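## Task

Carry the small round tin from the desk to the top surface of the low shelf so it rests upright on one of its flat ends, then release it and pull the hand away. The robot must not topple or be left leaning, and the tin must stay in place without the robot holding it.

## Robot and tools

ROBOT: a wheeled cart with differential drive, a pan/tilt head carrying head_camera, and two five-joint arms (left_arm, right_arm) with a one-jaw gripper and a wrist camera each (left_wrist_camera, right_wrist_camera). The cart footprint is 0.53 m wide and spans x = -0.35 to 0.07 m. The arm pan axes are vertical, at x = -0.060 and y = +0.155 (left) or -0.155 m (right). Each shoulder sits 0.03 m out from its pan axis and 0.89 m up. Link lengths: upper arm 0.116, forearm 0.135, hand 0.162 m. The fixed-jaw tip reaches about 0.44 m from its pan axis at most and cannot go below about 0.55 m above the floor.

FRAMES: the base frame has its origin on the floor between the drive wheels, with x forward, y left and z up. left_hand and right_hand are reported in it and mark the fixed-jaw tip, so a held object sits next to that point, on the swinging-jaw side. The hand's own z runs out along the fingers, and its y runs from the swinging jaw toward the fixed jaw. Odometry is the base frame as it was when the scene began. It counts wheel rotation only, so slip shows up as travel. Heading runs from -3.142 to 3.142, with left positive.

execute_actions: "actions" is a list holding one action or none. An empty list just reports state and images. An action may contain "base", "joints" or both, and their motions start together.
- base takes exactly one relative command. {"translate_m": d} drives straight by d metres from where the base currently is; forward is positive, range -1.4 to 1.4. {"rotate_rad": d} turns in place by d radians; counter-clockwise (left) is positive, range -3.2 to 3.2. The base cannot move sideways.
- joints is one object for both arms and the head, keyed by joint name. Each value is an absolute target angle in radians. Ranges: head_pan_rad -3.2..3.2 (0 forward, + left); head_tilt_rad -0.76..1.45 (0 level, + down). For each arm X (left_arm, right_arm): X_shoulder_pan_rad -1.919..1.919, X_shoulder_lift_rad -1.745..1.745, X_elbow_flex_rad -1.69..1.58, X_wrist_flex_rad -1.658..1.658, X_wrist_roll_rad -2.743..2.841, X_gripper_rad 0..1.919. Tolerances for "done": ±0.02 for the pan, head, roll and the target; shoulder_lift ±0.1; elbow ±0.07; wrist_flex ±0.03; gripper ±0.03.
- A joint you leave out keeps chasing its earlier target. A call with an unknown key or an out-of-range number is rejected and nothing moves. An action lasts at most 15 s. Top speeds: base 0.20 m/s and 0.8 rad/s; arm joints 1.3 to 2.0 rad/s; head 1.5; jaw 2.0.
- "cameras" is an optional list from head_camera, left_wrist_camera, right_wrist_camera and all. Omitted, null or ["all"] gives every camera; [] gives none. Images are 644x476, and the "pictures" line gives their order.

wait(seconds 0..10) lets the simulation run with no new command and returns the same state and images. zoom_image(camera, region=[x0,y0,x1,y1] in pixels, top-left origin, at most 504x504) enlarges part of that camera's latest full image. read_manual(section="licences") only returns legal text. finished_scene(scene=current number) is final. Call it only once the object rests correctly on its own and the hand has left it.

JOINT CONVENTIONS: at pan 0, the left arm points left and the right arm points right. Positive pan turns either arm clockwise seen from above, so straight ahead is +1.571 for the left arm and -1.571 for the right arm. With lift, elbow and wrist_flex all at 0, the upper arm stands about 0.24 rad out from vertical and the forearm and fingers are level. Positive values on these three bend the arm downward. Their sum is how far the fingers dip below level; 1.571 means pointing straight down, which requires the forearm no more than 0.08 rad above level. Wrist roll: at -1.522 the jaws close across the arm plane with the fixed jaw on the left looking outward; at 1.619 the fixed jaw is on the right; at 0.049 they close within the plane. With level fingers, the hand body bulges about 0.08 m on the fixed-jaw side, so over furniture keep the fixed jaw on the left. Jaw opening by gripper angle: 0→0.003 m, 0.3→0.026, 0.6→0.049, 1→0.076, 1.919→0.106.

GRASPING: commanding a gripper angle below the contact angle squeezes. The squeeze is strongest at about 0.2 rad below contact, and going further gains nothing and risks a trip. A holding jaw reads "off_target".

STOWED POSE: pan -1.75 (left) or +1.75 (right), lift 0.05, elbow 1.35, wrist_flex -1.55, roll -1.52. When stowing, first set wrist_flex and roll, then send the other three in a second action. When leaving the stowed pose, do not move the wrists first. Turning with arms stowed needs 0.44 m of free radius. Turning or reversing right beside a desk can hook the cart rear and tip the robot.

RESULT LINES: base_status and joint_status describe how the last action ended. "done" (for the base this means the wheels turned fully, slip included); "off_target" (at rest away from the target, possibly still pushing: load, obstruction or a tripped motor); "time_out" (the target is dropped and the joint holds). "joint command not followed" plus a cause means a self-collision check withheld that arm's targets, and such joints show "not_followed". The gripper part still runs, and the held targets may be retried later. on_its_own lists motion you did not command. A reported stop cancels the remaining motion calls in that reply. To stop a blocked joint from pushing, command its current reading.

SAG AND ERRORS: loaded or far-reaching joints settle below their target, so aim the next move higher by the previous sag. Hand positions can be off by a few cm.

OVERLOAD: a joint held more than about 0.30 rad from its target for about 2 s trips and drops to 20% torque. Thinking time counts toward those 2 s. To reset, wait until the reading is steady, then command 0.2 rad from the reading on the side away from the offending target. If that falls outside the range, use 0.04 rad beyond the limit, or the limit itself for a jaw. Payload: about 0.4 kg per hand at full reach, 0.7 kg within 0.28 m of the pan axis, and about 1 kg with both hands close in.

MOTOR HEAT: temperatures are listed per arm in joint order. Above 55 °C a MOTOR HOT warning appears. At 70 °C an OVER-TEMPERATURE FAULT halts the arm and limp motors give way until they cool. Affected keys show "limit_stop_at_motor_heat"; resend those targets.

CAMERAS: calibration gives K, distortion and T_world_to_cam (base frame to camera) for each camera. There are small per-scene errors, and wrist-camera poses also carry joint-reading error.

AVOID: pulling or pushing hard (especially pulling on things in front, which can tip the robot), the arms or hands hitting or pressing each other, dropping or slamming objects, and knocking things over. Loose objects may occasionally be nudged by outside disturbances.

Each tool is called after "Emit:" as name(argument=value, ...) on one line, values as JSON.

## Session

Emit:
execute_actions(actions=[{"joints":{"head_tilt_rad":0.4}}], cameras=["head_camera"])

Scene clock: 1.03 s.
Motor temperatures (°C, as the motors report them): left_arm=[30 31 31 35 29] | right_arm=[33 30 28 28 29]
base_odometry: x=+0.000 y=+0.000 heading=+0.000 (m, m, rad; odometry frame)
base_status: not commanded
joint_positions: head_pan_rad=-0.027 head_tilt_rad=+0.393 left_arm_shoulder_pan_rad=-1.751 left_arm_shoulder_lift_rad=+0.096 left_arm_elbow_flex_rad=+1.386 left_arm_wrist_flex_rad=-1.548 left_arm_wrist_roll_rad=-1.491 left_arm_gripper_rad=+1.920 right_arm_shoulder_pan_rad=+1.727 right_arm_shoulder_lift_rad=+0.039 right_arm_elbow_flex_rad=+1.394 right_arm_wrist_flex_rad=-1.472 right_arm_wrist_roll_rad=-1.517 right_arm_gripper_rad=+1.920
joint_status: all done
left_hand: x=-0.3010 y=+0.1031 z=+0.8797 quat_wxyz=(-0.055, -0.679, -0.072, +0.728) (m; base frame)
right_hand: x=-0.3050 y=-0.1241 z=+0.8784 quat_wxyz=(-0.058, +0.691, -0.053, -0.718) (m; base frame)
pictures: head_camera
camera_calibration (this result's frames):
head_camera: T_world_to_cam=[[-0.056481, -0.997902, 0.0316605, -0.0400173], [-0.372952, -0.00832775, -0.927813, 1.09823], [0.92613, -0.0642117, -0.371699, 0.460717], [0, 0, 0, 1]] pos_world=[-0.0193584, -0.00120411, 1.19146]
Images, in order (width x height): head_camera 644x476.

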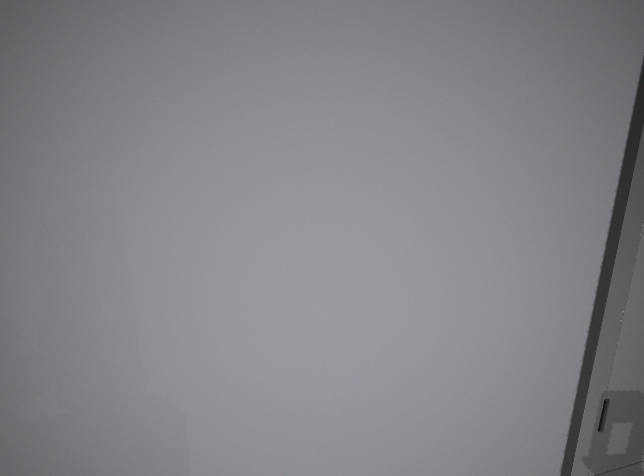

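Emit:
execute_actions(actions=[{"joints":{"head_pan_rad":1.6}}], cameras=["head_camera"])

Emit:
execute_actions(actions=[{"joints":{"head_pan_rad":3.0}}], cameras=["head_camera"])

Emit:
execute_actions(actions=[{"joints":{"head_pan_rad":-1.6}}], cameras=["head_camera"])

Scene clock: 4.10 s.
Motor temperatures (°C, as the motors report them): left_arm=[30 31 31 35 29] | right_arm=[33 30 28 28 29]
base_odometry: x=+0.000 y=+0.000 heading=+0.000 (m, m, rad; odometry frame)
base_status: not commanded
joint_positions: head_pan_rad=+1.590 head_tilt_rad=+0.393 left_arm_shoulder_pan_rad=-1.751 left_arm_shoulder_lift_rad=+0.096 left_arm_elbow_flex_rad=+1.386 left_arm_wrist_flex_rad=-1.548 left_arm_wrist_roll_rad=-1.491 left_arm_gripper_rad=+1.920 right_arm_shoulder_pan_rad=+1.727 right_arm_shoulder_lift_rad=+0.039 right_arm_elbow_flex_rad=+1.394 right_arm_wrist_flex_rad=-1.472 right_arm_wrist_roll_rad=-1.517 right_arm_gripper_rad=+1.920
joint_status: all done
left_hand: x=-0.3010 y=+0.1031 z=+0.8797 quat_wxyz=(-0.055, -0.679, -0.072, +0.728) (m; base frame)
right_hand: x=-0.3050 y=-0.1241 z=+0.8784 quat_wxyz=(-0.058, +0.691, -0.053, -0.718) (m; base frame)
pictures: head_camera
camera_calibration (this result's frames):
head_camera: T_world_to_cam=[[0.999441, -0.0106892, 0.0316612, 0.00961024], [0.025411, -0.372201, -0.927804, 1.11694], [0.0217018, 0.928091, -0.371722, 0.418235], [0, 0, 0, 1]] pos_world=[-0.0470639, 0.0276688, 1.19146]
Images, in order (width x height): head_camera 644x476.

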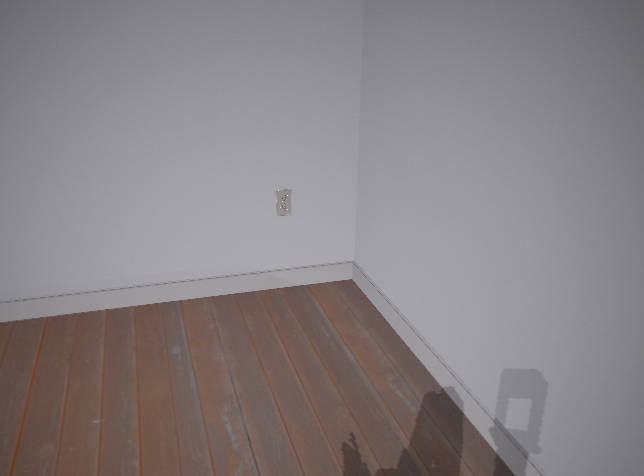

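Scene clock: 5.83 s.
Motor temperatures (°C, as the motors report them): left_arm=[30 31 31 35 29] | right_arm=[33 30 28 28 29]
base_odometry: x=+0.000 y=+0.000 heading=+0.000 (m, m, rad; odometry frame)
base_status: not commanded
joint_positions: head_pan_rad=+2.990 head_tilt_rad=+0.393 left_arm_shoulder_pan_rad=-1.751 left_arm_shoulder_lift_rad=+0.096 left_arm_elbow_flex_rad=+1.386 left_arm_wrist_flex_rad=-1.548 left_arm_wrist_roll_rad=-1.491 left_arm_gripper_rad=+1.920 right_arm_shoulder_pan_rad=+1.727 right_arm_shoulder_lift_rad=+0.039 right_arm_elbow_flex_rad=+1.394 right_arm_wrist_flex_rad=-1.472 right_arm_wrist_roll_rad=-1.517 right_arm_gripper_rad=+1.920
joint_status: all done
left_hand: x=-0.3010 y=+0.1031 z=+0.8797 quat_wxyz=(-0.055, -0.679, -0.072, +0.728) (m; base frame)
right_hand: x=-0.3050 y=-0.1241 z=+0.8784 quat_wxyz=(-0.058, +0.691, -0.053, -0.718) (m; base frame)
pictures: head_camera
camera_calibration (this result's frames):
head_camera: T_world_to_cam=[[0.180408, 0.983082, 0.0316613, -0.0288845], [0.371109, -0.0382223, -0.927803, 1.13319], [-0.910896, 0.179133, -0.371726, 0.374408], [0, 0, 0, 1]] pos_world=[-0.0742772, 0.00463988, 1.19146]
Images, in order (width x height): head_camera 644x476.

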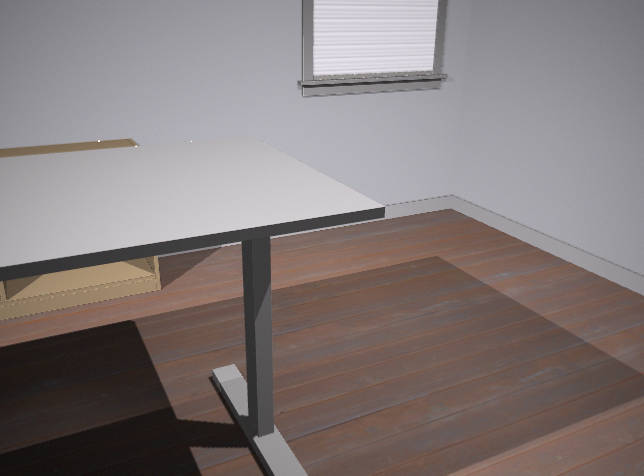

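Scene clock: 9.70 s.
Motor temperatures (°C, as the motors report them): left_arm=[30 31 31 35 29] | right_arm=[33 30 28 28 29]
base_odometry: x=+0.000 y=+0.000 heading=+0.000 (m, m, rad; odometry frame)
base_status: not commanded
joint_positions: head_pan_rad=-1.590 head_tilt_rad=+0.393 left_arm_shoulder_pan_rad=-1.751 left_arm_shoulder_lift_rad=+0.096 left_arm_elbow_flex_rad=+1.386 left_arm_wrist_flex_rad=-1.548 left_arm_wrist_roll_rad=-1.491 left_arm_gripper_rad=+1.920 right_arm_shoulder_pan_rad=+1.727 right_arm_shoulder_lift_rad=+0.039 right_arm_elbow_flex_rad=+1.394 right_arm_wrist_flex_rad=-1.472 right_arm_wrist_roll_rad=-1.517 right_arm_gripper_rad=+1.920
joint_status: all done
left_hand: x=-0.3010 y=+0.1031 z=+0.8797 quat_wxyz=(-0.055, -0.679, -0.072, +0.728) (m; base frame)
right_hand: x=-0.3050 y=-0.1241 z=+0.8784 quat_wxyz=(-0.058, +0.691, -0.053, -0.718) (m; base frame)
pictures: head_camera
camera_calibration (this result's frames):
head_camera: T_world_to_cam=[[-0.998294, 0.0490593, 0.0316613, -0.0842835], [-0.0110998, 0.372907, -0.927802, 1.11522], [-0.0573241, -0.926571, -0.371726, 0.414526], [0, 0, 0, 1]] pos_world=[-0.0479986, -0.027651, 1.19146]
Images, in order (width x height): head_camera 644x476.

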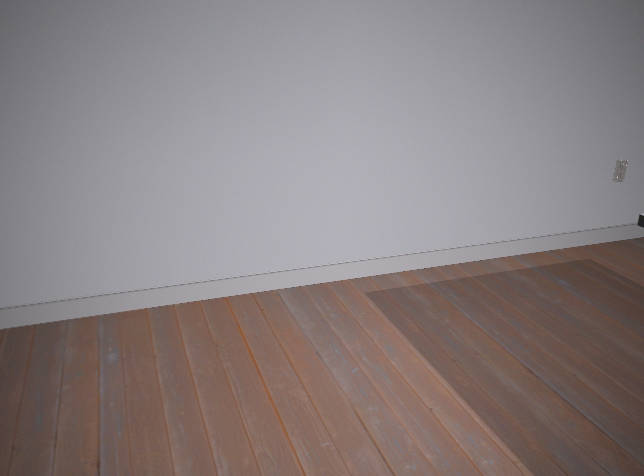

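Wall close in front; back up before turning.

Emit:
execute_actions(actions=[{"base":{"translate_m":-0.3},"joints":{"head_pan_rad":-2.6}}], cameras=["head_camera"])

Scene clock: 12.77 s.
Motor temperatures (°C, as the motors report them): left_arm=[30 31 31 35 29] | right_arm=[33 30 28 28 29]
base_odometry: x=-0.300 y=+0.000 heading=+0.000 (m, m, rad; odometry frame)
base_status: done
joint_positions: head_pan_rad=-2.590 head_tilt_rad=+0.393 left_arm_shoulder_pan_rad=-1.751 left_arm_shoulder_lift_rad=+0.096 left_arm_elbow_flex_rad=+1.386 left_arm_wrist_flex_rad=-1.548 left_arm_wrist_roll_rad=-1.491 left_arm_gripper_rad=+1.920 right_arm_shoulder_pan_rad=+1.727 right_arm_shoulder_lift_rad=+0.039 right_arm_elbow_flex_rad=+1.394 right_arm_wrist_flex_rad=-1.472 right_arm_wrist_roll_rad=-1.517 right_arm_gripper_rad=+1.920
joint_status: all done
left_hand: x=-0.3010 y=+0.1031 z=+0.8797 quat_wxyz=(-0.055, -0.679, -0.072, +0.728) (m; base frame)
right_hand: x=-0.3050 y=-0.1241 z=+0.8784 quat_wxyz=(-0.058, +0.691, -0.053, -0.718) (m; base frame)
pictures: head_camera
camera_calibration (this result's frames):
head_camera: T_world_to_cam=[[-0.498, 0.866599, 0.0316678, -0.0607771], [0.307989, 0.21089, -0.927722, 1.13013], [-0.810641, -0.452252, -0.371927, 0.379351], [0, 0, 0, 1]] pos_world=[-0.0708162, -0.0141013, 1.19146]
Images, in order (width x height): head_camera 644x476.

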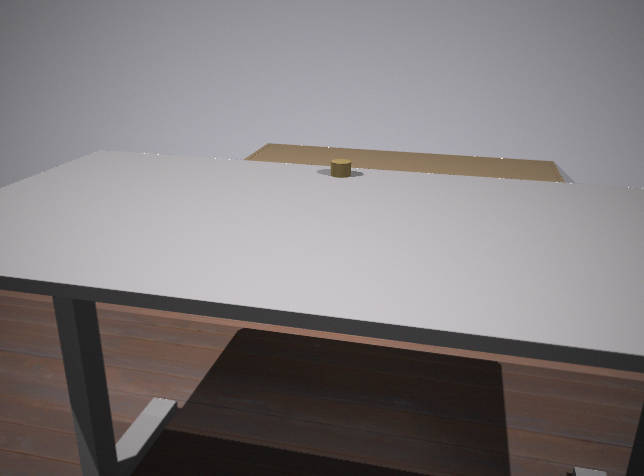

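Emit:
execute_actions(actions=[{"base":{"rotate_rad":2.12},"joints":{"head_pan_rad":0}}], cameras=[])

Emit:
execute_actions(actions=[{"base":{"translate_m":1.14}}], cameras=[])

Emit:
execute_actions(actions=[{"base":{"rotate_rad":1.30}}], cameras=["head_camera"])

Scene clock: 21.80 s.
Motor temperatures (°C, as the motors report them): left_arm=[30 31 31 35 29] | right_arm=[33 30 28 28 29]
base_odometry: x=-0.301 y=+0.000 heading=+2.119 (m, m, rad; odometry frame)
base_status: done
joint_positions: head_pan_rad=-0.010 head_tilt_rad=+0.393 left_arm_shoulder_pan_rad=-1.751 left_arm_shoulder_lift_rad=+0.096 left_arm_elbow_flex_rad=+1.386 left_arm_wrist_flex_rad=-1.548 left_arm_wrist_roll_rad=-1.491 left_arm_gripper_rad=+1.920 right_arm_shoulder_pan_rad=+1.727 right_arm_shoulder_lift_rad=+0.039 right_arm_elbow_flex_rad=+1.394 right_arm_wrist_flex_rad=-1.472 right_arm_wrist_roll_rad=-1.517 right_arm_gripper_rad=+1.920
joint_status: all done
left_hand: x=-0.3010 y=+0.1031 z=+0.8797 quat_wxyz=(-0.055, -0.679, -0.072, +0.728) (m; base frame)
right_hand: x=-0.3050 y=-0.1241 z=+0.8784 quat_wxyz=(-0.058, +0.691, -0.053, -0.718) (m; base frame)
pictures: none
No camera images: the call's "cameras" was empty. Leave "cameras" out to get every camera's image.

Scene clock: 28.33 s.
Motor temperatures (°C, as the motors report them): left_arm=[30 31 31 35 29] | right_arm=[33 30 28 28 29]
base_odometry: x=-0.897 y=+0.972 heading=+2.119 (m, m, rad; odometry frame)
base_status: done
joint_positions: head_pan_rad=-0.010 head_tilt_rad=+0.394 left_arm_shoulder_pan_rad=-1.751 left_arm_shoulder_lift_rad=+0.096 left_arm_elbow_flex_rad=+1.386 left_arm_wrist_flex_rad=-1.548 left_arm_wrist_roll_rad=-1.491 left_arm_gripper_rad=+1.920 right_arm_shoulder_pan_rad=+1.727 right_arm_shoulder_lift_rad=+0.039 right_arm_elbow_flex_rad=+1.394 right_arm_wrist_flex_rad=-1.472 right_arm_wrist_roll_rad=-1.517 right_arm_gripper_rad=+1.920
joint_status: not commanded
left_hand: x=-0.3010 y=+0.1031 z=+0.8797 quat_wxyz=(-0.055, -0.679, -0.072, +0.728) (m; base frame)
right_hand: x=-0.3050 y=-0.1241 z=+0.8784 quat_wxyz=(-0.058, +0.691, -0.053, -0.718) (m; base frame)
pictures: none
No camera images: the call's "cameras" was empty. Leave "cameras" out to get every camera's image.

Scene clock: 30.67 s.
Motor temperatures (°C, as the motors report them): left_arm=[30 31 31 35 29] | right_arm=[33 30 28 28 29]
base_odometry: x=-0.896 y=+0.972 heading=-2.865 (m, m, rad; odometry frame)
base_status: done
joint_positions: head_pan_rad=-0.010 head_tilt_rad=+0.394 left_arm_shoulder_pan_rad=-1.751 left_arm_shoulder_lift_rad=+0.096 left_arm_elbow_flex_rad=+1.386 left_arm_wrist_flex_rad=-1.548 left_arm_wrist_roll_rad=-1.491 left_arm_gripper_rad=+1.920 right_arm_shoulder_pan_rad=+1.727 right_arm_shoulder_lift_rad=+0.039 right_arm_elbow_flex_rad=+1.394 right_arm_wrist_flex_rad=-1.472 right_arm_wrist_roll_rad=-1.517 right_arm_gripper_rad=+1.920
joint_status: not commanded
left_hand: x=-0.3010 y=+0.1031 z=+0.8797 quat_wxyz=(-0.055, -0.679, -0.072, +0.728) (m; base frame)
right_hand: x=-0.3050 y=-0.1241 z=+0.8784 quat_wxyz=(-0.058, +0.691, -0.053, -0.718) (m; base frame)
pictures: head_camera
camera_calibration (this result's frames):
head_camera: T_world_to_cam=[[-0.0397922, -0.998706, 0.0316693, -0.039243], [-0.373034, -0.0145547, -0.927703, 1.0981], [0.926964, -0.0487291, -0.371972, 0.461071], [0, 0, 0, 1]] pos_world=[-0.0193302, -0.000742262, 1.19146]
Images, in order (width x height): head_camera 644x476.

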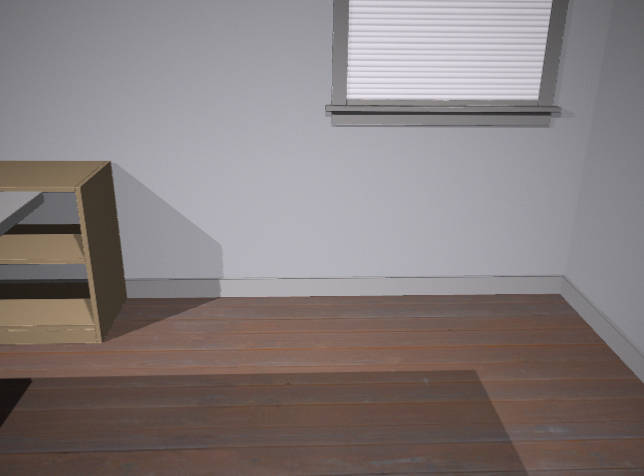

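Emit:
execute_actions(actions=[{"base":{"translate_m":1.4}}], cameras=[])

Emit:
execute_actions(actions=[{"base":{"translate_m":0.19}}], cameras=[])

Emit:
execute_actions(actions=[{"base":{"rotate_rad":1.571},"joints":{"head_tilt_rad":0.5}}], cameras=["head_camera"])

Scene clock: 39.83 s.
Motor temperatures (°C, as the motors report them): left_arm=[30 31 31 35 29] | right_arm=[33 30 28 28 29]
base_odometry: x=-2.243 y=+0.589 heading=-2.866 (m, m, rad; odometry frame)
base_status: done
joint_positions: head_pan_rad=-0.010 head_tilt_rad=+0.394 left_arm_shoulder_pan_rad=-1.751 left_arm_shoulder_lift_rad=+0.096 left_arm_elbow_flex_rad=+1.386 left_arm_wrist_flex_rad=-1.548 left_arm_wrist_roll_rad=-1.491 left_arm_gripper_rad=+1.920 right_arm_shoulder_pan_rad=+1.727 right_arm_shoulder_lift_rad=+0.039 right_arm_elbow_flex_rad=+1.394 right_arm_wrist_flex_rad=-1.472 right_arm_wrist_roll_rad=-1.517 right_arm_gripper_rad=+1.920
joint_status: not commanded
left_hand: x=-0.3010 y=+0.1031 z=+0.8797 quat_wxyz=(-0.055, -0.679, -0.072, +0.728) (m; base frame)
right_hand: x=-0.3050 y=-0.1241 z=+0.8784 quat_wxyz=(-0.058, +0.691, -0.053, -0.718) (m; base frame)
pictures: none
No camera images: the call's "cameras" was empty. Leave "cameras" out to get every camera's image.

Scene clock: 41.70 s.
Motor temperatures (°C, as the motors report them): left_arm=[30 31 31 35 29] | right_arm=[33 30 28 28 29]
base_odometry: x=-2.426 y=+0.537 heading=-2.866 (m, m, rad; odometry frame)
base_status: done
joint_positions: head_pan_rad=-0.010 head_tilt_rad=+0.394 left_arm_shoulder_pan_rad=-1.751 left_arm_shoulder_lift_rad=+0.096 left_arm_elbow_flex_rad=+1.386 left_arm_wrist_flex_rad=-1.548 left_arm_wrist_roll_rad=-1.491 left_arm_gripper_rad=+1.920 right_arm_shoulder_pan_rad=+1.727 right_arm_shoulder_lift_rad=+0.039 right_arm_elbow_flex_rad=+1.394 right_arm_wrist_flex_rad=-1.472 right_arm_wrist_roll_rad=-1.517 right_arm_gripper_rad=+1.920
joint_status: not commanded
left_hand: x=-0.3010 y=+0.1031 z=+0.8797 quat_wxyz=(-0.055, -0.679, -0.072, +0.728) (m; base frame)
right_hand: x=-0.3050 y=-0.1241 z=+0.8784 quat_wxyz=(-0.058, +0.691, -0.053, -0.718) (m; base frame)
pictures: none
No camera images: the call's "cameras" was empty. Leave "cameras" out to get every camera's image.

Scene clock: 44.37 s.
Motor temperatures (°C, as the motors report them): left_arm=[30 31 31 35 29] | right_arm=[33 30 28 28 29]
base_odometry: x=-2.425 y=+0.538 heading=-1.296 (m, m, rad; odometry frame)
base_status: done
joint_positions: head_pan_rad=-0.010 head_tilt_rad=+0.494 left_arm_shoulder_pan_rad=-1.751 left_arm_shoulder_lift_rad=+0.096 left_arm_elbow_flex_rad=+1.386 left_arm_wrist_flex_rad=-1.548 left_arm_wrist_roll_rad=-1.491 left_arm_gripper_rad=+1.920 right_arm_shoulder_pan_rad=+1.727 right_arm_shoulder_lift_rad=+0.039 right_arm_elbow_flex_rad=+1.394 right_arm_wrist_flex_rad=-1.472 right_arm_wrist_roll_rad=-1.517 right_arm_gripper_rad=+1.920
joint_status: all done
left_hand: x=-0.3010 y=+0.1031 z=+0.8797 quat_wxyz=(-0.055, -0.679, -0.072, +0.728) (m; base frame)
right_hand: x=-0.3050 y=-0.1241 z=+0.8784 quat_wxyz=(-0.058, +0.691, -0.053, -0.718) (m; base frame)
pictures: head_camera
camera_calibration (this result's frames):
head_camera: T_world_to_cam=[[-0.036457, -0.99874, 0.0344965, -0.0423405], [-0.463894, -0.0136616, -0.885785, 1.04558], [0.88514, -0.0482958, -0.462812, 0.563661], [0, 0, 0, 1]] pos_world=[-0.015425, -0.000780413, 1.18849]
Images, in order (width x height): head_camera 644x476.

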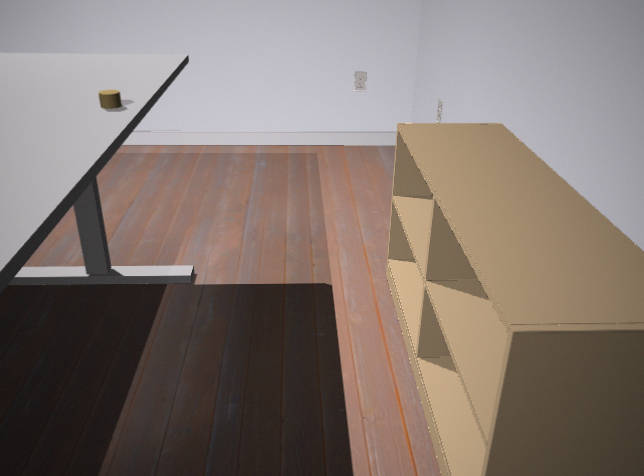

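Emit:
execute_actions(actions=[{"base":{"translate_m":1.4},"joints":{"head_pan_rad":1.3,"head_tilt_rad":0.8}}], cameras=["head_camera"])

Scene clock: 53.33 s.
Motor temperatures (°C, as the motors report them): left_arm=[30 31 31 35 29] | right_arm=[33 30 28 28 29]
base_odometry: x=-2.045 y=-0.810 heading=-1.297 (m, m, rad; odometry frame)
base_status: done
joint_positions: head_pan_rad=+1.290 head_tilt_rad=+0.795 left_arm_shoulder_pan_rad=-1.751 left_arm_shoulder_lift_rad=+0.096 left_arm_elbow_flex_rad=+1.386 left_arm_wrist_flex_rad=-1.548 left_arm_wrist_roll_rad=-1.491 left_arm_gripper_rad=+1.920 right_arm_shoulder_pan_rad=+1.727 right_arm_shoulder_lift_rad=+0.039 right_arm_elbow_flex_rad=+1.394 right_arm_wrist_flex_rad=-1.472 right_arm_wrist_roll_rad=-1.517 right_arm_gripper_rad=+1.920
joint_status: all done
left_hand: x=-0.3010 y=+0.1031 z=+0.8797 quat_wxyz=(-0.055, -0.679, -0.072, +0.728) (m; base frame)
right_hand: x=-0.3050 y=-0.1241 z=+0.8784 quat_wxyz=(-0.058, +0.691, -0.053, -0.718) (m; base frame)
pictures: head_camera
camera_calibration (this result's frames):
head_camera: T_world_to_cam=[[0.955765, -0.291285, 0.0408184, -0.00298251], [-0.177877, -0.682934, -0.708492, 0.854957], [0.234249, 0.669891, -0.704537, 0.811296], [0, 0, 0, 1]] pos_world=[-0.0351176, 0.0395301, 1.17744]
Images, in order (width x height): head_camera 644x476.

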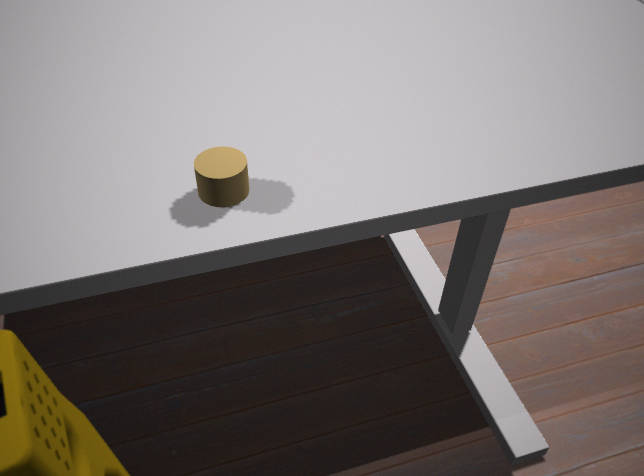

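Emit:
execute_actions(actions=[{"base":{"translate_m":0.05},"joints":{"left_arm_shoulder_pan_rad":0,"left_arm_shoulder_lift_rad":0.3,"left_arm_elbow_flex_rad":0.0,"left_arm_wrist_flex_rad":0.2,"left_arm_gripper_rad":1.5}}], cameras=[])

Emit:
execute_actions(actions=[{"joints":{"left_arm_shoulder_lift_rad":0.95,"left_arm_elbow_flex_rad":-0.5,"left_arm_wrist_flex_rad":0.0}}])

Scene clock: 59.03 s.
Motor temperatures (°C, as the motors report them): left_arm=[30 31 31 35 29] | right_arm=[33 30 28 28 29]
base_odometry: x=-2.031 y=-0.858 heading=-1.297 (m, m, rad; odometry frame)
base_status: done
joint_positions: head_pan_rad=+1.290 head_tilt_rad=+0.795 left_arm_shoulder_pan_rad=-0.007 left_arm_shoulder_lift_rad=+0.314 left_arm_elbow_flex_rad=+0.038 left_arm_wrist_flex_rad=+0.193 left_arm_wrist_roll_rad=-1.491 left_arm_gripper_rad=+1.509 right_arm_shoulder_pan_rad=+1.727 right_arm_shoulder_lift_rad=+0.039 right_arm_elbow_flex_rad=+1.394 right_arm_wrist_flex_rad=-1.472 right_arm_wrist_roll_rad=-1.517 right_arm_gripper_rad=+1.920
joint_status: all done
left_hand: x=-0.0703 y=+0.5123 z=+0.8675 quat_wxyz=(+0.351, -0.628, +0.604, +0.343) (m; base frame)
right_hand: x=-0.3050 y=-0.1241 z=+0.8784 quat_wxyz=(-0.058, +0.691, -0.053, -0.718) (m; base frame)
pictures: none
No camera images: the call's "cameras" was empty. Leave "cameras" out to get every camera's image.

Scene clock: 60.20 s.
Motor temperatures (°C, as the motors report them): left_arm=[30 31 31 35 29] | right_arm=[33 30 28 28 29]
base_odometry: x=-2.031 y=-0.858 heading=-1.297 (m, m, rad; odometry frame)
base_status: not commanded
joint_positions: head_pan_rad=+1.290 head_tilt_rad=+0.795 left_arm_shoulder_pan_rad=-0.004 left_arm_shoulder_lift_rad=+0.893 left_arm_elbow_flex_rad=-0.509 left_arm_wrist_flex_rad=+0.002 left_arm_wrist_roll_rad=-1.491 left_arm_gripper_rad=+1.509 right_arm_shoulder_pan_rad=+1.727 right_arm_shoulder_lift_rad=+0.039 right_arm_elbow_flex_rad=+1.394 right_arm_wrist_flex_rad=-1.472 right_arm_wrist_roll_rad=-1.517 right_arm_gripper_rad=+1.920
joint_status: all done
left_hand: x=-0.0695 y=+0.5661 z=+0.8359 quat_wxyz=(+0.400, -0.597, +0.576, +0.389) (m; base frame)
right_hand: x=-0.3050 y=-0.1241 z=+0.8784 quat_wxyz=(-0.058, +0.691, -0.053, -0.718) (m; base frame)
pictures: head_camera, left_wrist_camera, right_wrist_camera
camera_calibration (this result's frames):
head_camera: T_world_to_cam=[[0.955835, -0.291054, 0.0408194, -0.00298034], [-0.177727, -0.68302, -0.708447, 0.854912], [0.234077, 0.669904, -0.704583, 0.81134], [0, 0, 0, 1]] pos_world=[-0.0351266, 0.0395346, 1.17744]
left_wrist_camera: T_world_to_cam=[[0.99976, 0.0208227, 0.00675094, 0.048401], [0.0207819, -0.806024, -0.591518, 0.976006], [-0.00687557, 0.591516, -0.806264, 0.407308], [0, 0, 0, 1]] pos_world=[-0.0658722, 0.544747, 0.905397]
right_wrist_camera: T_world_to_cam=[[0.205587, 0.978639, -0.000191267, 0.179531], [0.467545, -0.0983911, -0.878477, 0.930778], [-0.85973, 0.180514, -0.477785, 0.249794], [0, 0, 0, 1]] pos_world=[-0.257334, -0.129208, 0.937049]
Images, in order (width x height): head_camera 644x476, left_wrist_camera 644x476, right_wrist_camera 644x476.

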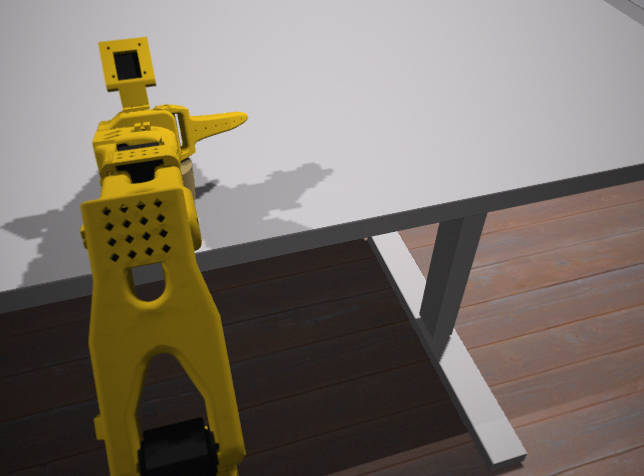

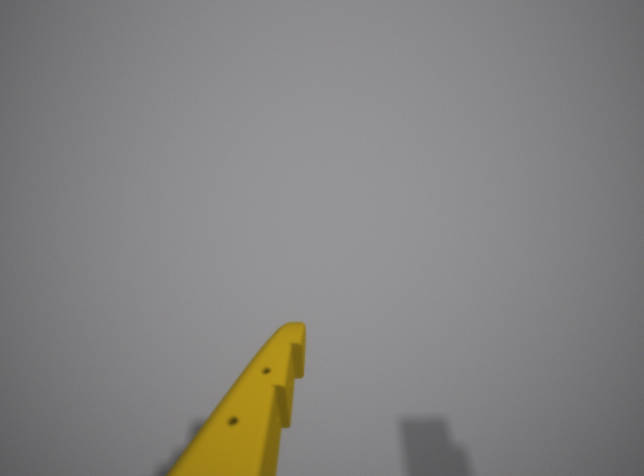

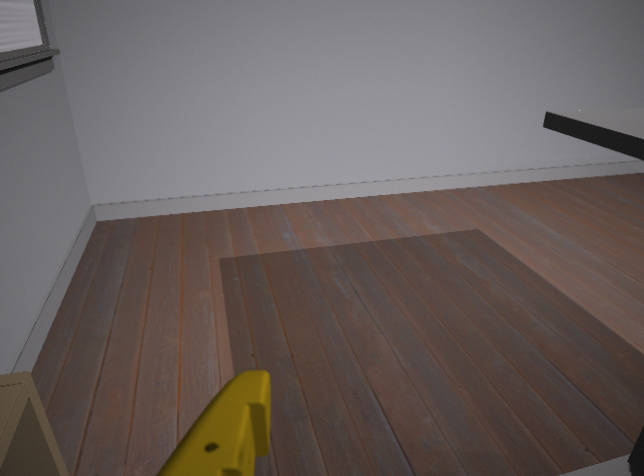

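Emit:
execute_actions(actions=[{"joints":{"left_arm_shoulder_pan_rad":-0.05,"left_arm_shoulder_lift_rad":0.4,"left_arm_elbow_flex_rad":0.0,"left_arm_wrist_flex_rad":0.45}}], cameras=["left_wrist_camera"])

Scene clock: 63.00 s.
Motor temperatures (°C, as the motors report them): left_arm=[30 31 31 35 29] | right_arm=[33 30 28 28 29]
base_odometry: x=-2.031 y=-0.858 heading=-1.297 (m, m, rad; odometry frame)
base_status: not commanded
joint_positions: head_pan_rad=+1.290 head_tilt_rad=+0.795 left_arm_shoulder_pan_rad=-0.043 left_arm_shoulder_lift_rad=+0.429 left_arm_elbow_flex_rad=-0.002 left_arm_wrist_flex_rad=+0.432 left_arm_wrist_roll_rad=-1.491 left_arm_gripper_rad=+1.509 right_arm_shoulder_pan_rad=+1.727 right_arm_shoulder_lift_rad=+0.039 right_arm_elbow_flex_rad=+1.394 right_arm_wrist_flex_rad=-1.472 right_arm_wrist_roll_rad=-1.517 right_arm_gripper_rad=+1.920
joint_status: all done
left_hand: x=-0.0819 y=+0.4866 z=+0.8119 quat_wxyz=(+0.245, -0.687, +0.638, +0.248) (m; base frame)
right_hand: x=-0.3050 y=-0.1241 z=+0.8784 quat_wxyz=(-0.058, +0.691, -0.053, -0.718) (m; base frame)
pictures: left_wrist_camera
camera_calibration (this result's frames):
left_wrist_camera: T_world_to_cam=[[0.998173, 0.0604004, -0.00148546, 0.0499048], [0.0593695, -0.985104, -0.161385, 0.639109], [-0.011211, 0.161002, -0.98689, 0.790739], [0, 0, 0, 1]] pos_world=[-0.0788921, 0.499264, 0.883589]
Images, in order (width x height): left_wrist_camera 644x476.

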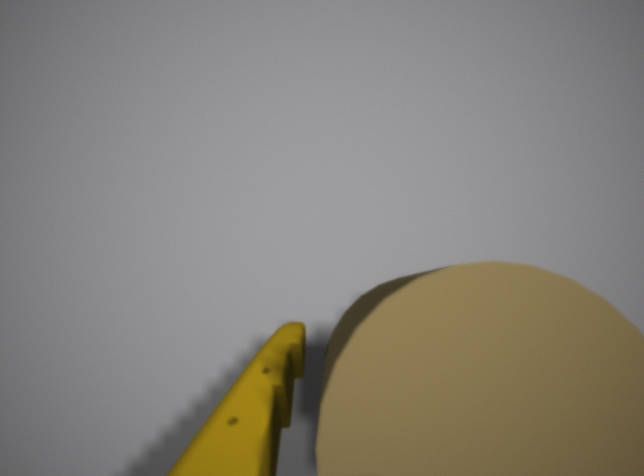

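Emit:
execute_actions(actions=[{"joints":{"left_arm_shoulder_lift_rad":0.6,"left_arm_elbow_flex_rad":0.12,"left_arm_wrist_flex_rad":0.32}}], cameras=["left_wrist_camera"])

Emit:
execute_actions(actions=[{"joints":{"left_arm_shoulder_lift_rad":0.57,"left_arm_gripper_rad":0.55}}], cameras=[])

Emit:
execute_actions(actions=[{"joints":{"left_arm_shoulder_lift_rad":0.0,"left_arm_elbow_flex_rad":0.4,"left_arm_wrist_flex_rad":0.6}}], cameras=["left_wrist_camera"])

Scene clock: 66.73 s.
Motor temperatures (°C, as the motors report them): left_arm=[30 31 31 35 29] | right_arm=[33 30 28 28 29]
base_odometry: x=-2.031 y=-0.858 heading=-1.297 (m, m, rad; odometry frame)
base_status: not commanded
joint_positions: head_pan_rad=+1.290 head_tilt_rad=+0.795 left_arm_shoulder_pan_rad=-0.043 left_arm_shoulder_lift_rad=+0.461 left_arm_elbow_flex_rad=+0.041 left_arm_wrist_flex_rad=+0.305 left_arm_wrist_roll_rad=-1.491 left_arm_gripper_rad=+1.509 right_arm_shoulder_pan_rad=+1.727 right_arm_shoulder_lift_rad=+0.039 right_arm_elbow_flex_rad=+1.394 right_arm_wrist_flex_rad=-1.472 right_arm_wrist_roll_rad=-1.517 right_arm_gripper_rad=+1.920
joint_status: left_arm_shoulder_lift_rad off_target (ended at +0.461, target +0.600); left_arm_elbow_flex_rad off_target (ended at +0.041, target +0.120); the others done
left_hand: x=-0.0821 y=+0.4915 z=+0.8059 quat_wxyz=(+0.262, -0.680, +0.631, +0.265) (m; base frame)
right_hand: x=-0.3050 y=-0.1241 z=+0.8784 quat_wxyz=(-0.058, +0.691, -0.053, -0.718) (m; base frame)
pictures: left_wrist_camera
camera_calibration (this result's frames):
left_wrist_camera: T_world_to_cam=[[0.998171, 0.0604536, -0.000555665, 0.0490328], [0.0589536, -0.975358, -0.212606, 0.679439], [-0.0133948, 0.212184, -0.977138, 0.750835], [0, 0, 0, 1]] pos_world=[-0.0789413, 0.500417, 0.878149]
Images, in order (width x height): left_wrist_camera 644x476.

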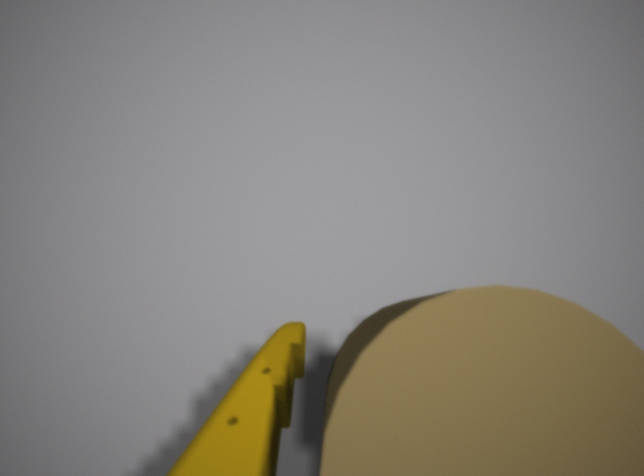

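Scene clock: 67.73 s.
Motor temperatures (°C, as the motors report them): left_arm=[30 31 31 35 29] | right_arm=[33 30 28 28 29]
base_odometry: x=-2.031 y=-0.858 heading=-1.297 (m, m, rad; odometry frame)
base_status: not commanded
joint_positions: head_pan_rad=+1.290 head_tilt_rad=+0.795 left_arm_shoulder_pan_rad=-0.043 left_arm_shoulder_lift_rad=+0.461 left_arm_elbow_flex_rad=+0.041 left_arm_wrist_flex_rad=+0.305 left_arm_wrist_roll_rad=-1.491 left_arm_gripper_rad=+0.676 right_arm_shoulder_pan_rad=+1.727 right_arm_shoulder_lift_rad=+0.039 right_arm_elbow_flex_rad=+1.394 right_arm_wrist_flex_rad=-1.472 right_arm_wrist_roll_rad=-1.517 right_arm_gripper_rad=+1.920
joint_status: left_arm_shoulder_lift_rad off_target (ended at +0.461, target +0.570); left_arm_gripper_rad off_target (ended at +0.676, target +0.550)
left_hand: x=-0.0821 y=+0.4915 z=+0.8059 quat_wxyz=(+0.262, -0.680, +0.631, +0.265) (m; base frame)
right_hand: x=-0.3050 y=-0.1241 z=+0.8784 quat_wxyz=(-0.058, +0.691, -0.053, -0.718) (m; base frame)
pictures: none
No camera images: the call's "cameras" was empty. Leave "cameras" out to get every camera's image.

Scene clock: 68.87 s.
Motor temperatures (°C, as the motors report them): left_arm=[30 31 31 35 29] | right_arm=[33 30 28 28 29]
base_odometry: x=-2.031 y=-0.858 heading=-1.297 (m, m, rad; odometry frame)
base_status: not commanded
joint_positions: head_pan_rad=+1.290 head_tilt_rad=+0.795 left_arm_shoulder_pan_rad=-0.044 left_arm_shoulder_lift_rad=+0.039 left_arm_elbow_flex_rad=+0.401 left_arm_wrist_flex_rad=+0.590 left_arm_wrist_roll_rad=-1.491 left_arm_gripper_rad=+0.617 right_arm_shoulder_pan_rad=+1.727 right_arm_shoulder_lift_rad=+0.039 right_arm_elbow_flex_rad=+1.394 right_arm_wrist_flex_rad=-1.472 right_arm_wrist_roll_rad=-1.517 right_arm_gripper_rad=+1.920
joint_status: all done
on_its_own: left_arm_gripper_rad moved -0.058 toward your old target +0.550
left_hand: x=-0.0796 y=+0.4237 z=+0.8148 quat_wxyz=(+0.188, -0.707, +0.655, +0.190) (m; base frame)
right_hand: x=-0.3050 y=-0.1241 z=+0.8784 quat_wxyz=(-0.058, +0.691, -0.053, -0.718) (m; base frame)
pictures: left_wrist_camera
camera_calibration (this result's frames):
left_wrist_camera: T_world_to_cam=[[0.998102, 0.0614161, -0.00450616, 0.0534679], [0.0614574, -0.998063, 0.00968614, 0.443706], [-0.00390255, -0.0099447, -0.999943, 0.88733], [0, 0, 0, 1]] pos_world=[-0.0771726, 0.448387, 0.883223]
Images, in order (width x height): left_wrist_camera 644x476.

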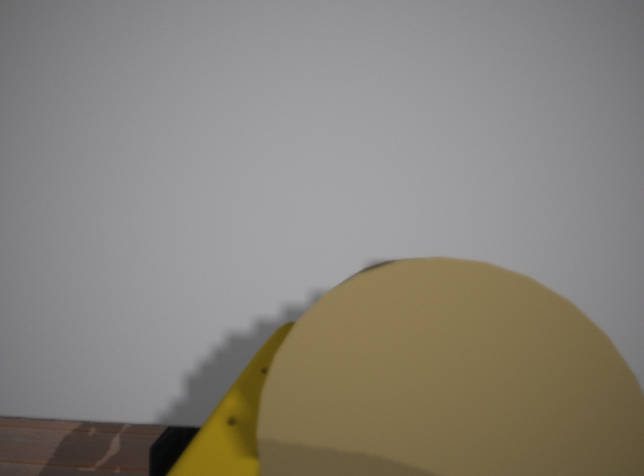

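Emit:
execute_actions(actions=[{"joints":{"left_arm_shoulder_lift_rad":-0.2,"left_arm_shoulder_pan_rad":0.5}}], cameras=["head_camera","left_wrist_camera"])

Scene clock: 70.93 s.
Motor temperatures (°C, as the motors report them): left_arm=[30 31 31 35 29] | right_arm=[33 30 28 28 29]
base_odometry: x=-2.031 y=-0.858 heading=-1.297 (m, m, rad; odometry frame)
base_status: not commanded
joint_positions: head_pan_rad=+1.290 head_tilt_rad=+0.795 left_arm_shoulder_pan_rad=+0.493 left_arm_shoulder_lift_rad=-0.156 left_arm_elbow_flex_rad=+0.406 left_arm_wrist_flex_rad=+0.593 left_arm_wrist_roll_rad=-1.491 left_arm_gripper_rad=+0.617 right_arm_shoulder_pan_rad=+1.727 right_arm_shoulder_lift_rad=+0.039 right_arm_elbow_flex_rad=+1.394 right_arm_wrist_flex_rad=-1.472 right_arm_wrist_roll_rad=-1.517 right_arm_gripper_rad=+1.920
joint_status: all done
left_hand: x=+0.0652 y=+0.4045 z=+0.8611 quat_wxyz=(+0.308, -0.492, +0.794, +0.178) (m; base frame)
right_hand: x=-0.3050 y=-0.1241 z=+0.8784 quat_wxyz=(-0.058, +0.691, -0.053, -0.718) (m; base frame)
pictures: head_camera, left_wrist_camera
camera_calibration (this result's frames):
head_camera: T_world_to_cam=[[0.955835, -0.291054, 0.0408195, -0.00298048], [-0.177729, -0.683026, -0.708441, 0.854905], [0.234075, 0.669898, -0.704589, 0.811347], [0, 0, 0, 1]] pos_world=[-0.0351265, 0.0395348, 1.17744]
left_wrist_camera: T_world_to_cam=[[0.889337, -0.45725, -0.0012123, 0.124389], [-0.450262, -0.875278, -0.176501, 0.559247], [0.0796443, 0.157515, -0.9843, 0.84736], [0, 0, 0, 1]] pos_world=[0.0736968, 0.412902, 0.932915]
Images, in order (width x height): head_camera 644x476, left_wrist_camera 644x476.

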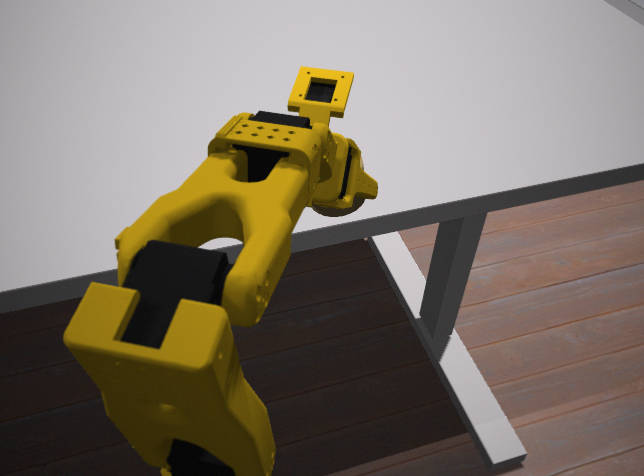

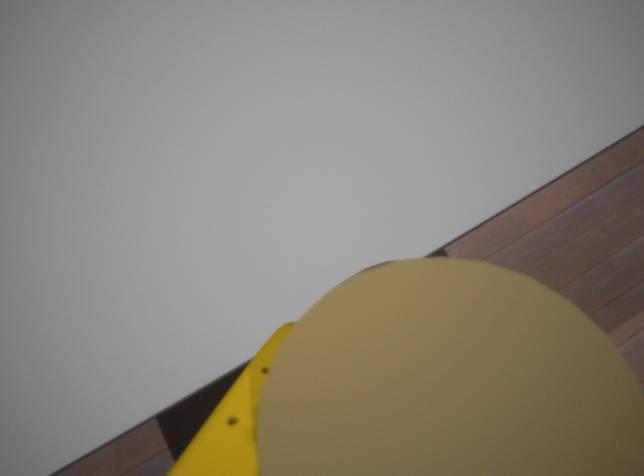

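Emit:
execute_actions(actions=[{"base":{"translate_m":-1.4},"joints":{"left_arm_gripper_rad":0.5,"left_arm_shoulder_pan_rad":1.57,"head_pan_rad":0,"head_tilt_rad":0.7}}], cameras=[])

Emit:
execute_actions(actions=[{"base":{"translate_m":-0.05}}], cameras=[])

Emit:
execute_actions(actions=[{"base":{"rotate_rad":-0.7}}], cameras=["head_camera"])

Scene clock: 82.27 s.
Motor temperatures (°C, as the motors report them): left_arm=[30 31 31 35 29] | right_arm=[33 30 28 28 29]
base_odometry: x=-2.409 y=+0.490 heading=-1.298 (m, m, rad; odometry frame)
base_status: done
joint_positions: head_pan_rad=+0.010 head_tilt_rad=+0.714 left_arm_shoulder_pan_rad=+1.562 left_arm_shoulder_lift_rad=-0.157 left_arm_elbow_flex_rad=+0.406 left_arm_wrist_flex_rad=+0.593 left_arm_wrist_roll_rad=-1.491 left_arm_gripper_rad=+0.609 right_arm_shoulder_pan_rad=+1.727 right_arm_shoulder_lift_rad=+0.039 right_arm_elbow_flex_rad=+1.394 right_arm_wrist_flex_rad=-1.472 right_arm_wrist_roll_rad=-1.517 right_arm_gripper_rad=+1.920
joint_status: left_arm_gripper_rad off_target (ended at +0.609, target +0.500); the others done
left_hand: x=+0.2190 y=+0.1652 z=+0.8615 quat_wxyz=(+0.357, -0.019, +0.934, -0.004) (m; base frame)
right_hand: x=-0.3050 y=-0.1241 z=+0.8784 quat_wxyz=(-0.058, +0.691, -0.053, -0.718) (m; base frame)
pictures: none
No camera images: the call's "cameras" was empty. Leave "cameras" out to get every camera's image.

Scene clock: 83.33 s.
Motor temperatures (°C, as the motors report them): left_arm=[30 31 31 35 29] | right_arm=[33 30 28 28 29]
base_odometry: x=-2.422 y=+0.538 heading=-1.299 (m, m, rad; odometry frame)
base_status: done
joint_positions: head_pan_rad=+0.010 head_tilt_rad=+0.714 left_arm_shoulder_pan_rad=+1.562 left_arm_shoulder_lift_rad=-0.159 left_arm_elbow_flex_rad=+0.406 left_arm_wrist_flex_rad=+0.593 left_arm_wrist_roll_rad=-1.491 left_arm_gripper_rad=+0.609 right_arm_shoulder_pan_rad=+1.727 right_arm_shoulder_lift_rad=+0.039 right_arm_elbow_flex_rad=+1.394 right_arm_wrist_flex_rad=-1.472 right_arm_wrist_roll_rad=-1.517 right_arm_gripper_rad=+1.920
joint_status: not commanded
left_hand: x=+0.2191 y=+0.1652 z=+0.8618 quat_wxyz=(+0.357, -0.019, +0.934, -0.004) (m; base frame)
right_hand: x=-0.3050 y=-0.1241 z=+0.8784 quat_wxyz=(-0.058, +0.691, -0.053, -0.718) (m; base frame)
pictures: none
No camera images: the call's "cameras" was empty. Leave "cameras" out to get every camera's image.

Scene clock: 84.90 s.
Motor temperatures (°C, as the motors report them): left_arm=[30 31 31 35 29] | right_arm=[33 30 28 28 29]
base_odometry: x=-2.422 y=+0.539 heading=-1.998 (m, m, rad; odometry frame)
base_status: done
joint_positions: head_pan_rad=+0.010 head_tilt_rad=+0.714 left_arm_shoulder_pan_rad=+1.563 left_arm_shoulder_lift_rad=-0.159 left_arm_elbow_flex_rad=+0.406 left_arm_wrist_flex_rad=+0.593 left_arm_wrist_roll_rad=-1.491 left_arm_gripper_rad=+0.609 right_arm_shoulder_pan_rad=+1.727 right_arm_shoulder_lift_rad=+0.039 right_arm_elbow_flex_rad=+1.394 right_arm_wrist_flex_rad=-1.472 right_arm_wrist_roll_rad=-1.517 right_arm_gripper_rad=+1.920
joint_status: not commanded
left_hand: x=+0.2191 y=+0.1648 z=+0.8618 quat_wxyz=(+0.357, -0.018, +0.934, -0.004) (m; base frame)
right_hand: x=-0.3050 y=-0.1241 z=+0.8784 quat_wxyz=(-0.058, +0.691, -0.053, -0.718) (m; base frame)
pictures: head_camera
camera_calibration (this result's frames):
head_camera: T_world_to_cam=[[-0.00844531, -0.999185, 0.0394684, -0.0467466], [-0.645985, -0.0246771, -0.762951, 0.895638], [0.763304, -0.0319394, -0.64525, 0.767921], [0, 0, 0, 1]] pos_world=[-0.0079834, -0.0000798401, 1.18067]
Images, in order (width x height): head_camera 644x476.

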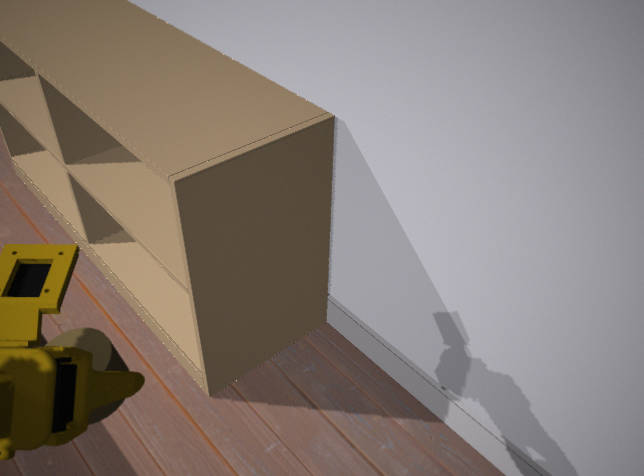

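Emit:
execute_actions(actions=[{"base":{"translate_m":0.67},"joints":{"left_arm_shoulder_pan_rad":1.4,"left_arm_shoulder_lift_rad":0.5,"left_arm_elbow_flex_rad":-0.1,"left_arm_wrist_flex_rad":0.6}}], cameras=[])

Emit:
execute_actions(actions=[{"joints":{"left_arm_shoulder_lift_rad":1.1,"left_arm_elbow_flex_rad":-0.44,"left_arm_wrist_flex_rad":0.33,"head_tilt_rad":1.0}}], cameras=["head_camera","left_wrist_camera"])

Scene clock: 94.83 s.
Motor temperatures (°C, as the motors report them): left_arm=[30 31 31 35 29] | right_arm=[33 30 28 28 29]
base_odometry: x=-2.701 y=-0.070 heading=-1.998 (m, m, rad; odometry frame)
base_status: done
joint_positions: head_pan_rad=+0.010 head_tilt_rad=+0.714 left_arm_shoulder_pan_rad=+1.407 left_arm_shoulder_lift_rad=+0.516 left_arm_elbow_flex_rad=-0.065 left_arm_wrist_flex_rad=+0.595 left_arm_wrist_roll_rad=-1.491 left_arm_gripper_rad=+0.609 right_arm_shoulder_pan_rad=+1.727 right_arm_shoulder_lift_rad=+0.039 right_arm_elbow_flex_rad=+1.394 right_arm_wrist_flex_rad=-1.472 right_arm_wrist_roll_rad=-1.517 right_arm_gripper_rad=+1.920
joint_status: all done
left_hand: x=+0.2486 y=+0.2138 z=+0.7849 quat_wxyz=(+0.259, -0.094, +0.961, +0.017) (m; base frame)
right_hand: x=-0.3050 y=-0.1241 z=+0.8784 quat_wxyz=(-0.058, +0.691, -0.053, -0.718) (m; base frame)
pictures: none
No camera images: the call's "cameras" was empty. Leave "cameras" out to get every camera's image.

Scene clock: 96.07 s.
Motor temperatures (°C, as the motors report them): left_arm=[30 31 31 35 29] | right_arm=[33 30 28 28 29]
base_odometry: x=-2.701 y=-0.070 heading=-1.998 (m, m, rad; odometry frame)
base_status: not commanded
joint_positions: head_pan_rad=+0.010 head_tilt_rad=+0.995 left_arm_shoulder_pan_rad=+1.407 left_arm_shoulder_lift_rad=+1.120 left_arm_elbow_flex_rad=-0.407 left_arm_wrist_flex_rad=+0.348 left_arm_wrist_roll_rad=-1.491 left_arm_gripper_rad=+0.609 right_arm_shoulder_pan_rad=+1.727 right_arm_shoulder_lift_rad=+0.039 right_arm_elbow_flex_rad=+1.394 right_arm_wrist_flex_rad=-1.472 right_arm_wrist_roll_rad=-1.517 right_arm_gripper_rad=+1.920
joint_status: all done
left_hand: x=+0.2617 y=+0.2160 z=+0.6932 quat_wxyz=(+0.252, -0.094, +0.963, +0.017) (m; base frame)
right_hand: x=-0.3050 y=-0.1241 z=+0.8784 quat_wxyz=(-0.058, +0.691, -0.053, -0.718) (m; base frame)
pictures: head_camera, left_wrist_camera
camera_calibration (this result's frames):
head_camera: T_world_to_cam=[[0.0032154, -0.999069, 0.0430142, -0.0502797], [-0.832152, -0.0265265, -0.553913, 0.646286], [0.554539, -0.0340133, -0.831463, 0.97244], [0, 0, 0, 1]] pos_world=[-0.00128646, -0.0000133108, 1.1687]
left_wrist_camera: T_world_to_cam=[[0.179971, -0.983659, -0.00503413, 0.165229], [-0.982834, -0.180027, 0.0403503, 0.291986], [-0.0405973, -0.00231419, -0.999173, 0.772416], [0, 0, 0, 1]] pos_world=[0.288595, 0.216882, 0.760827]
Images, in order (width x height): head_camera 644x476, left_wrist_camera 644x476.

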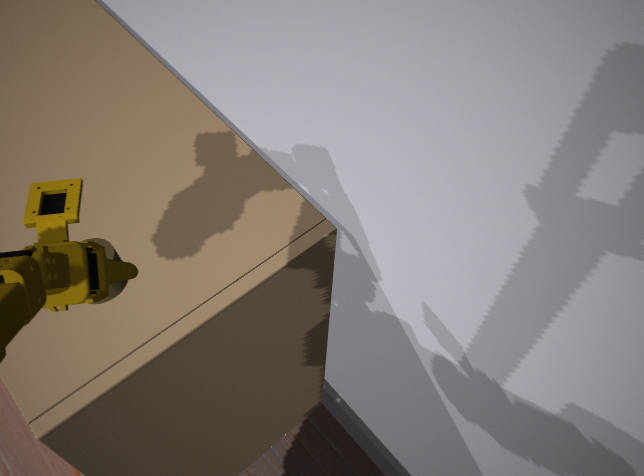

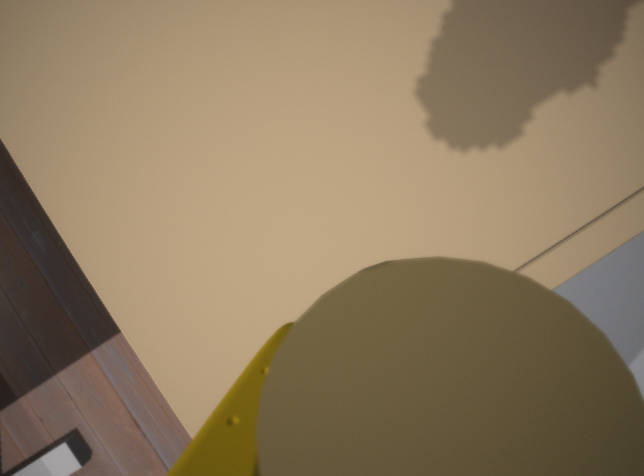

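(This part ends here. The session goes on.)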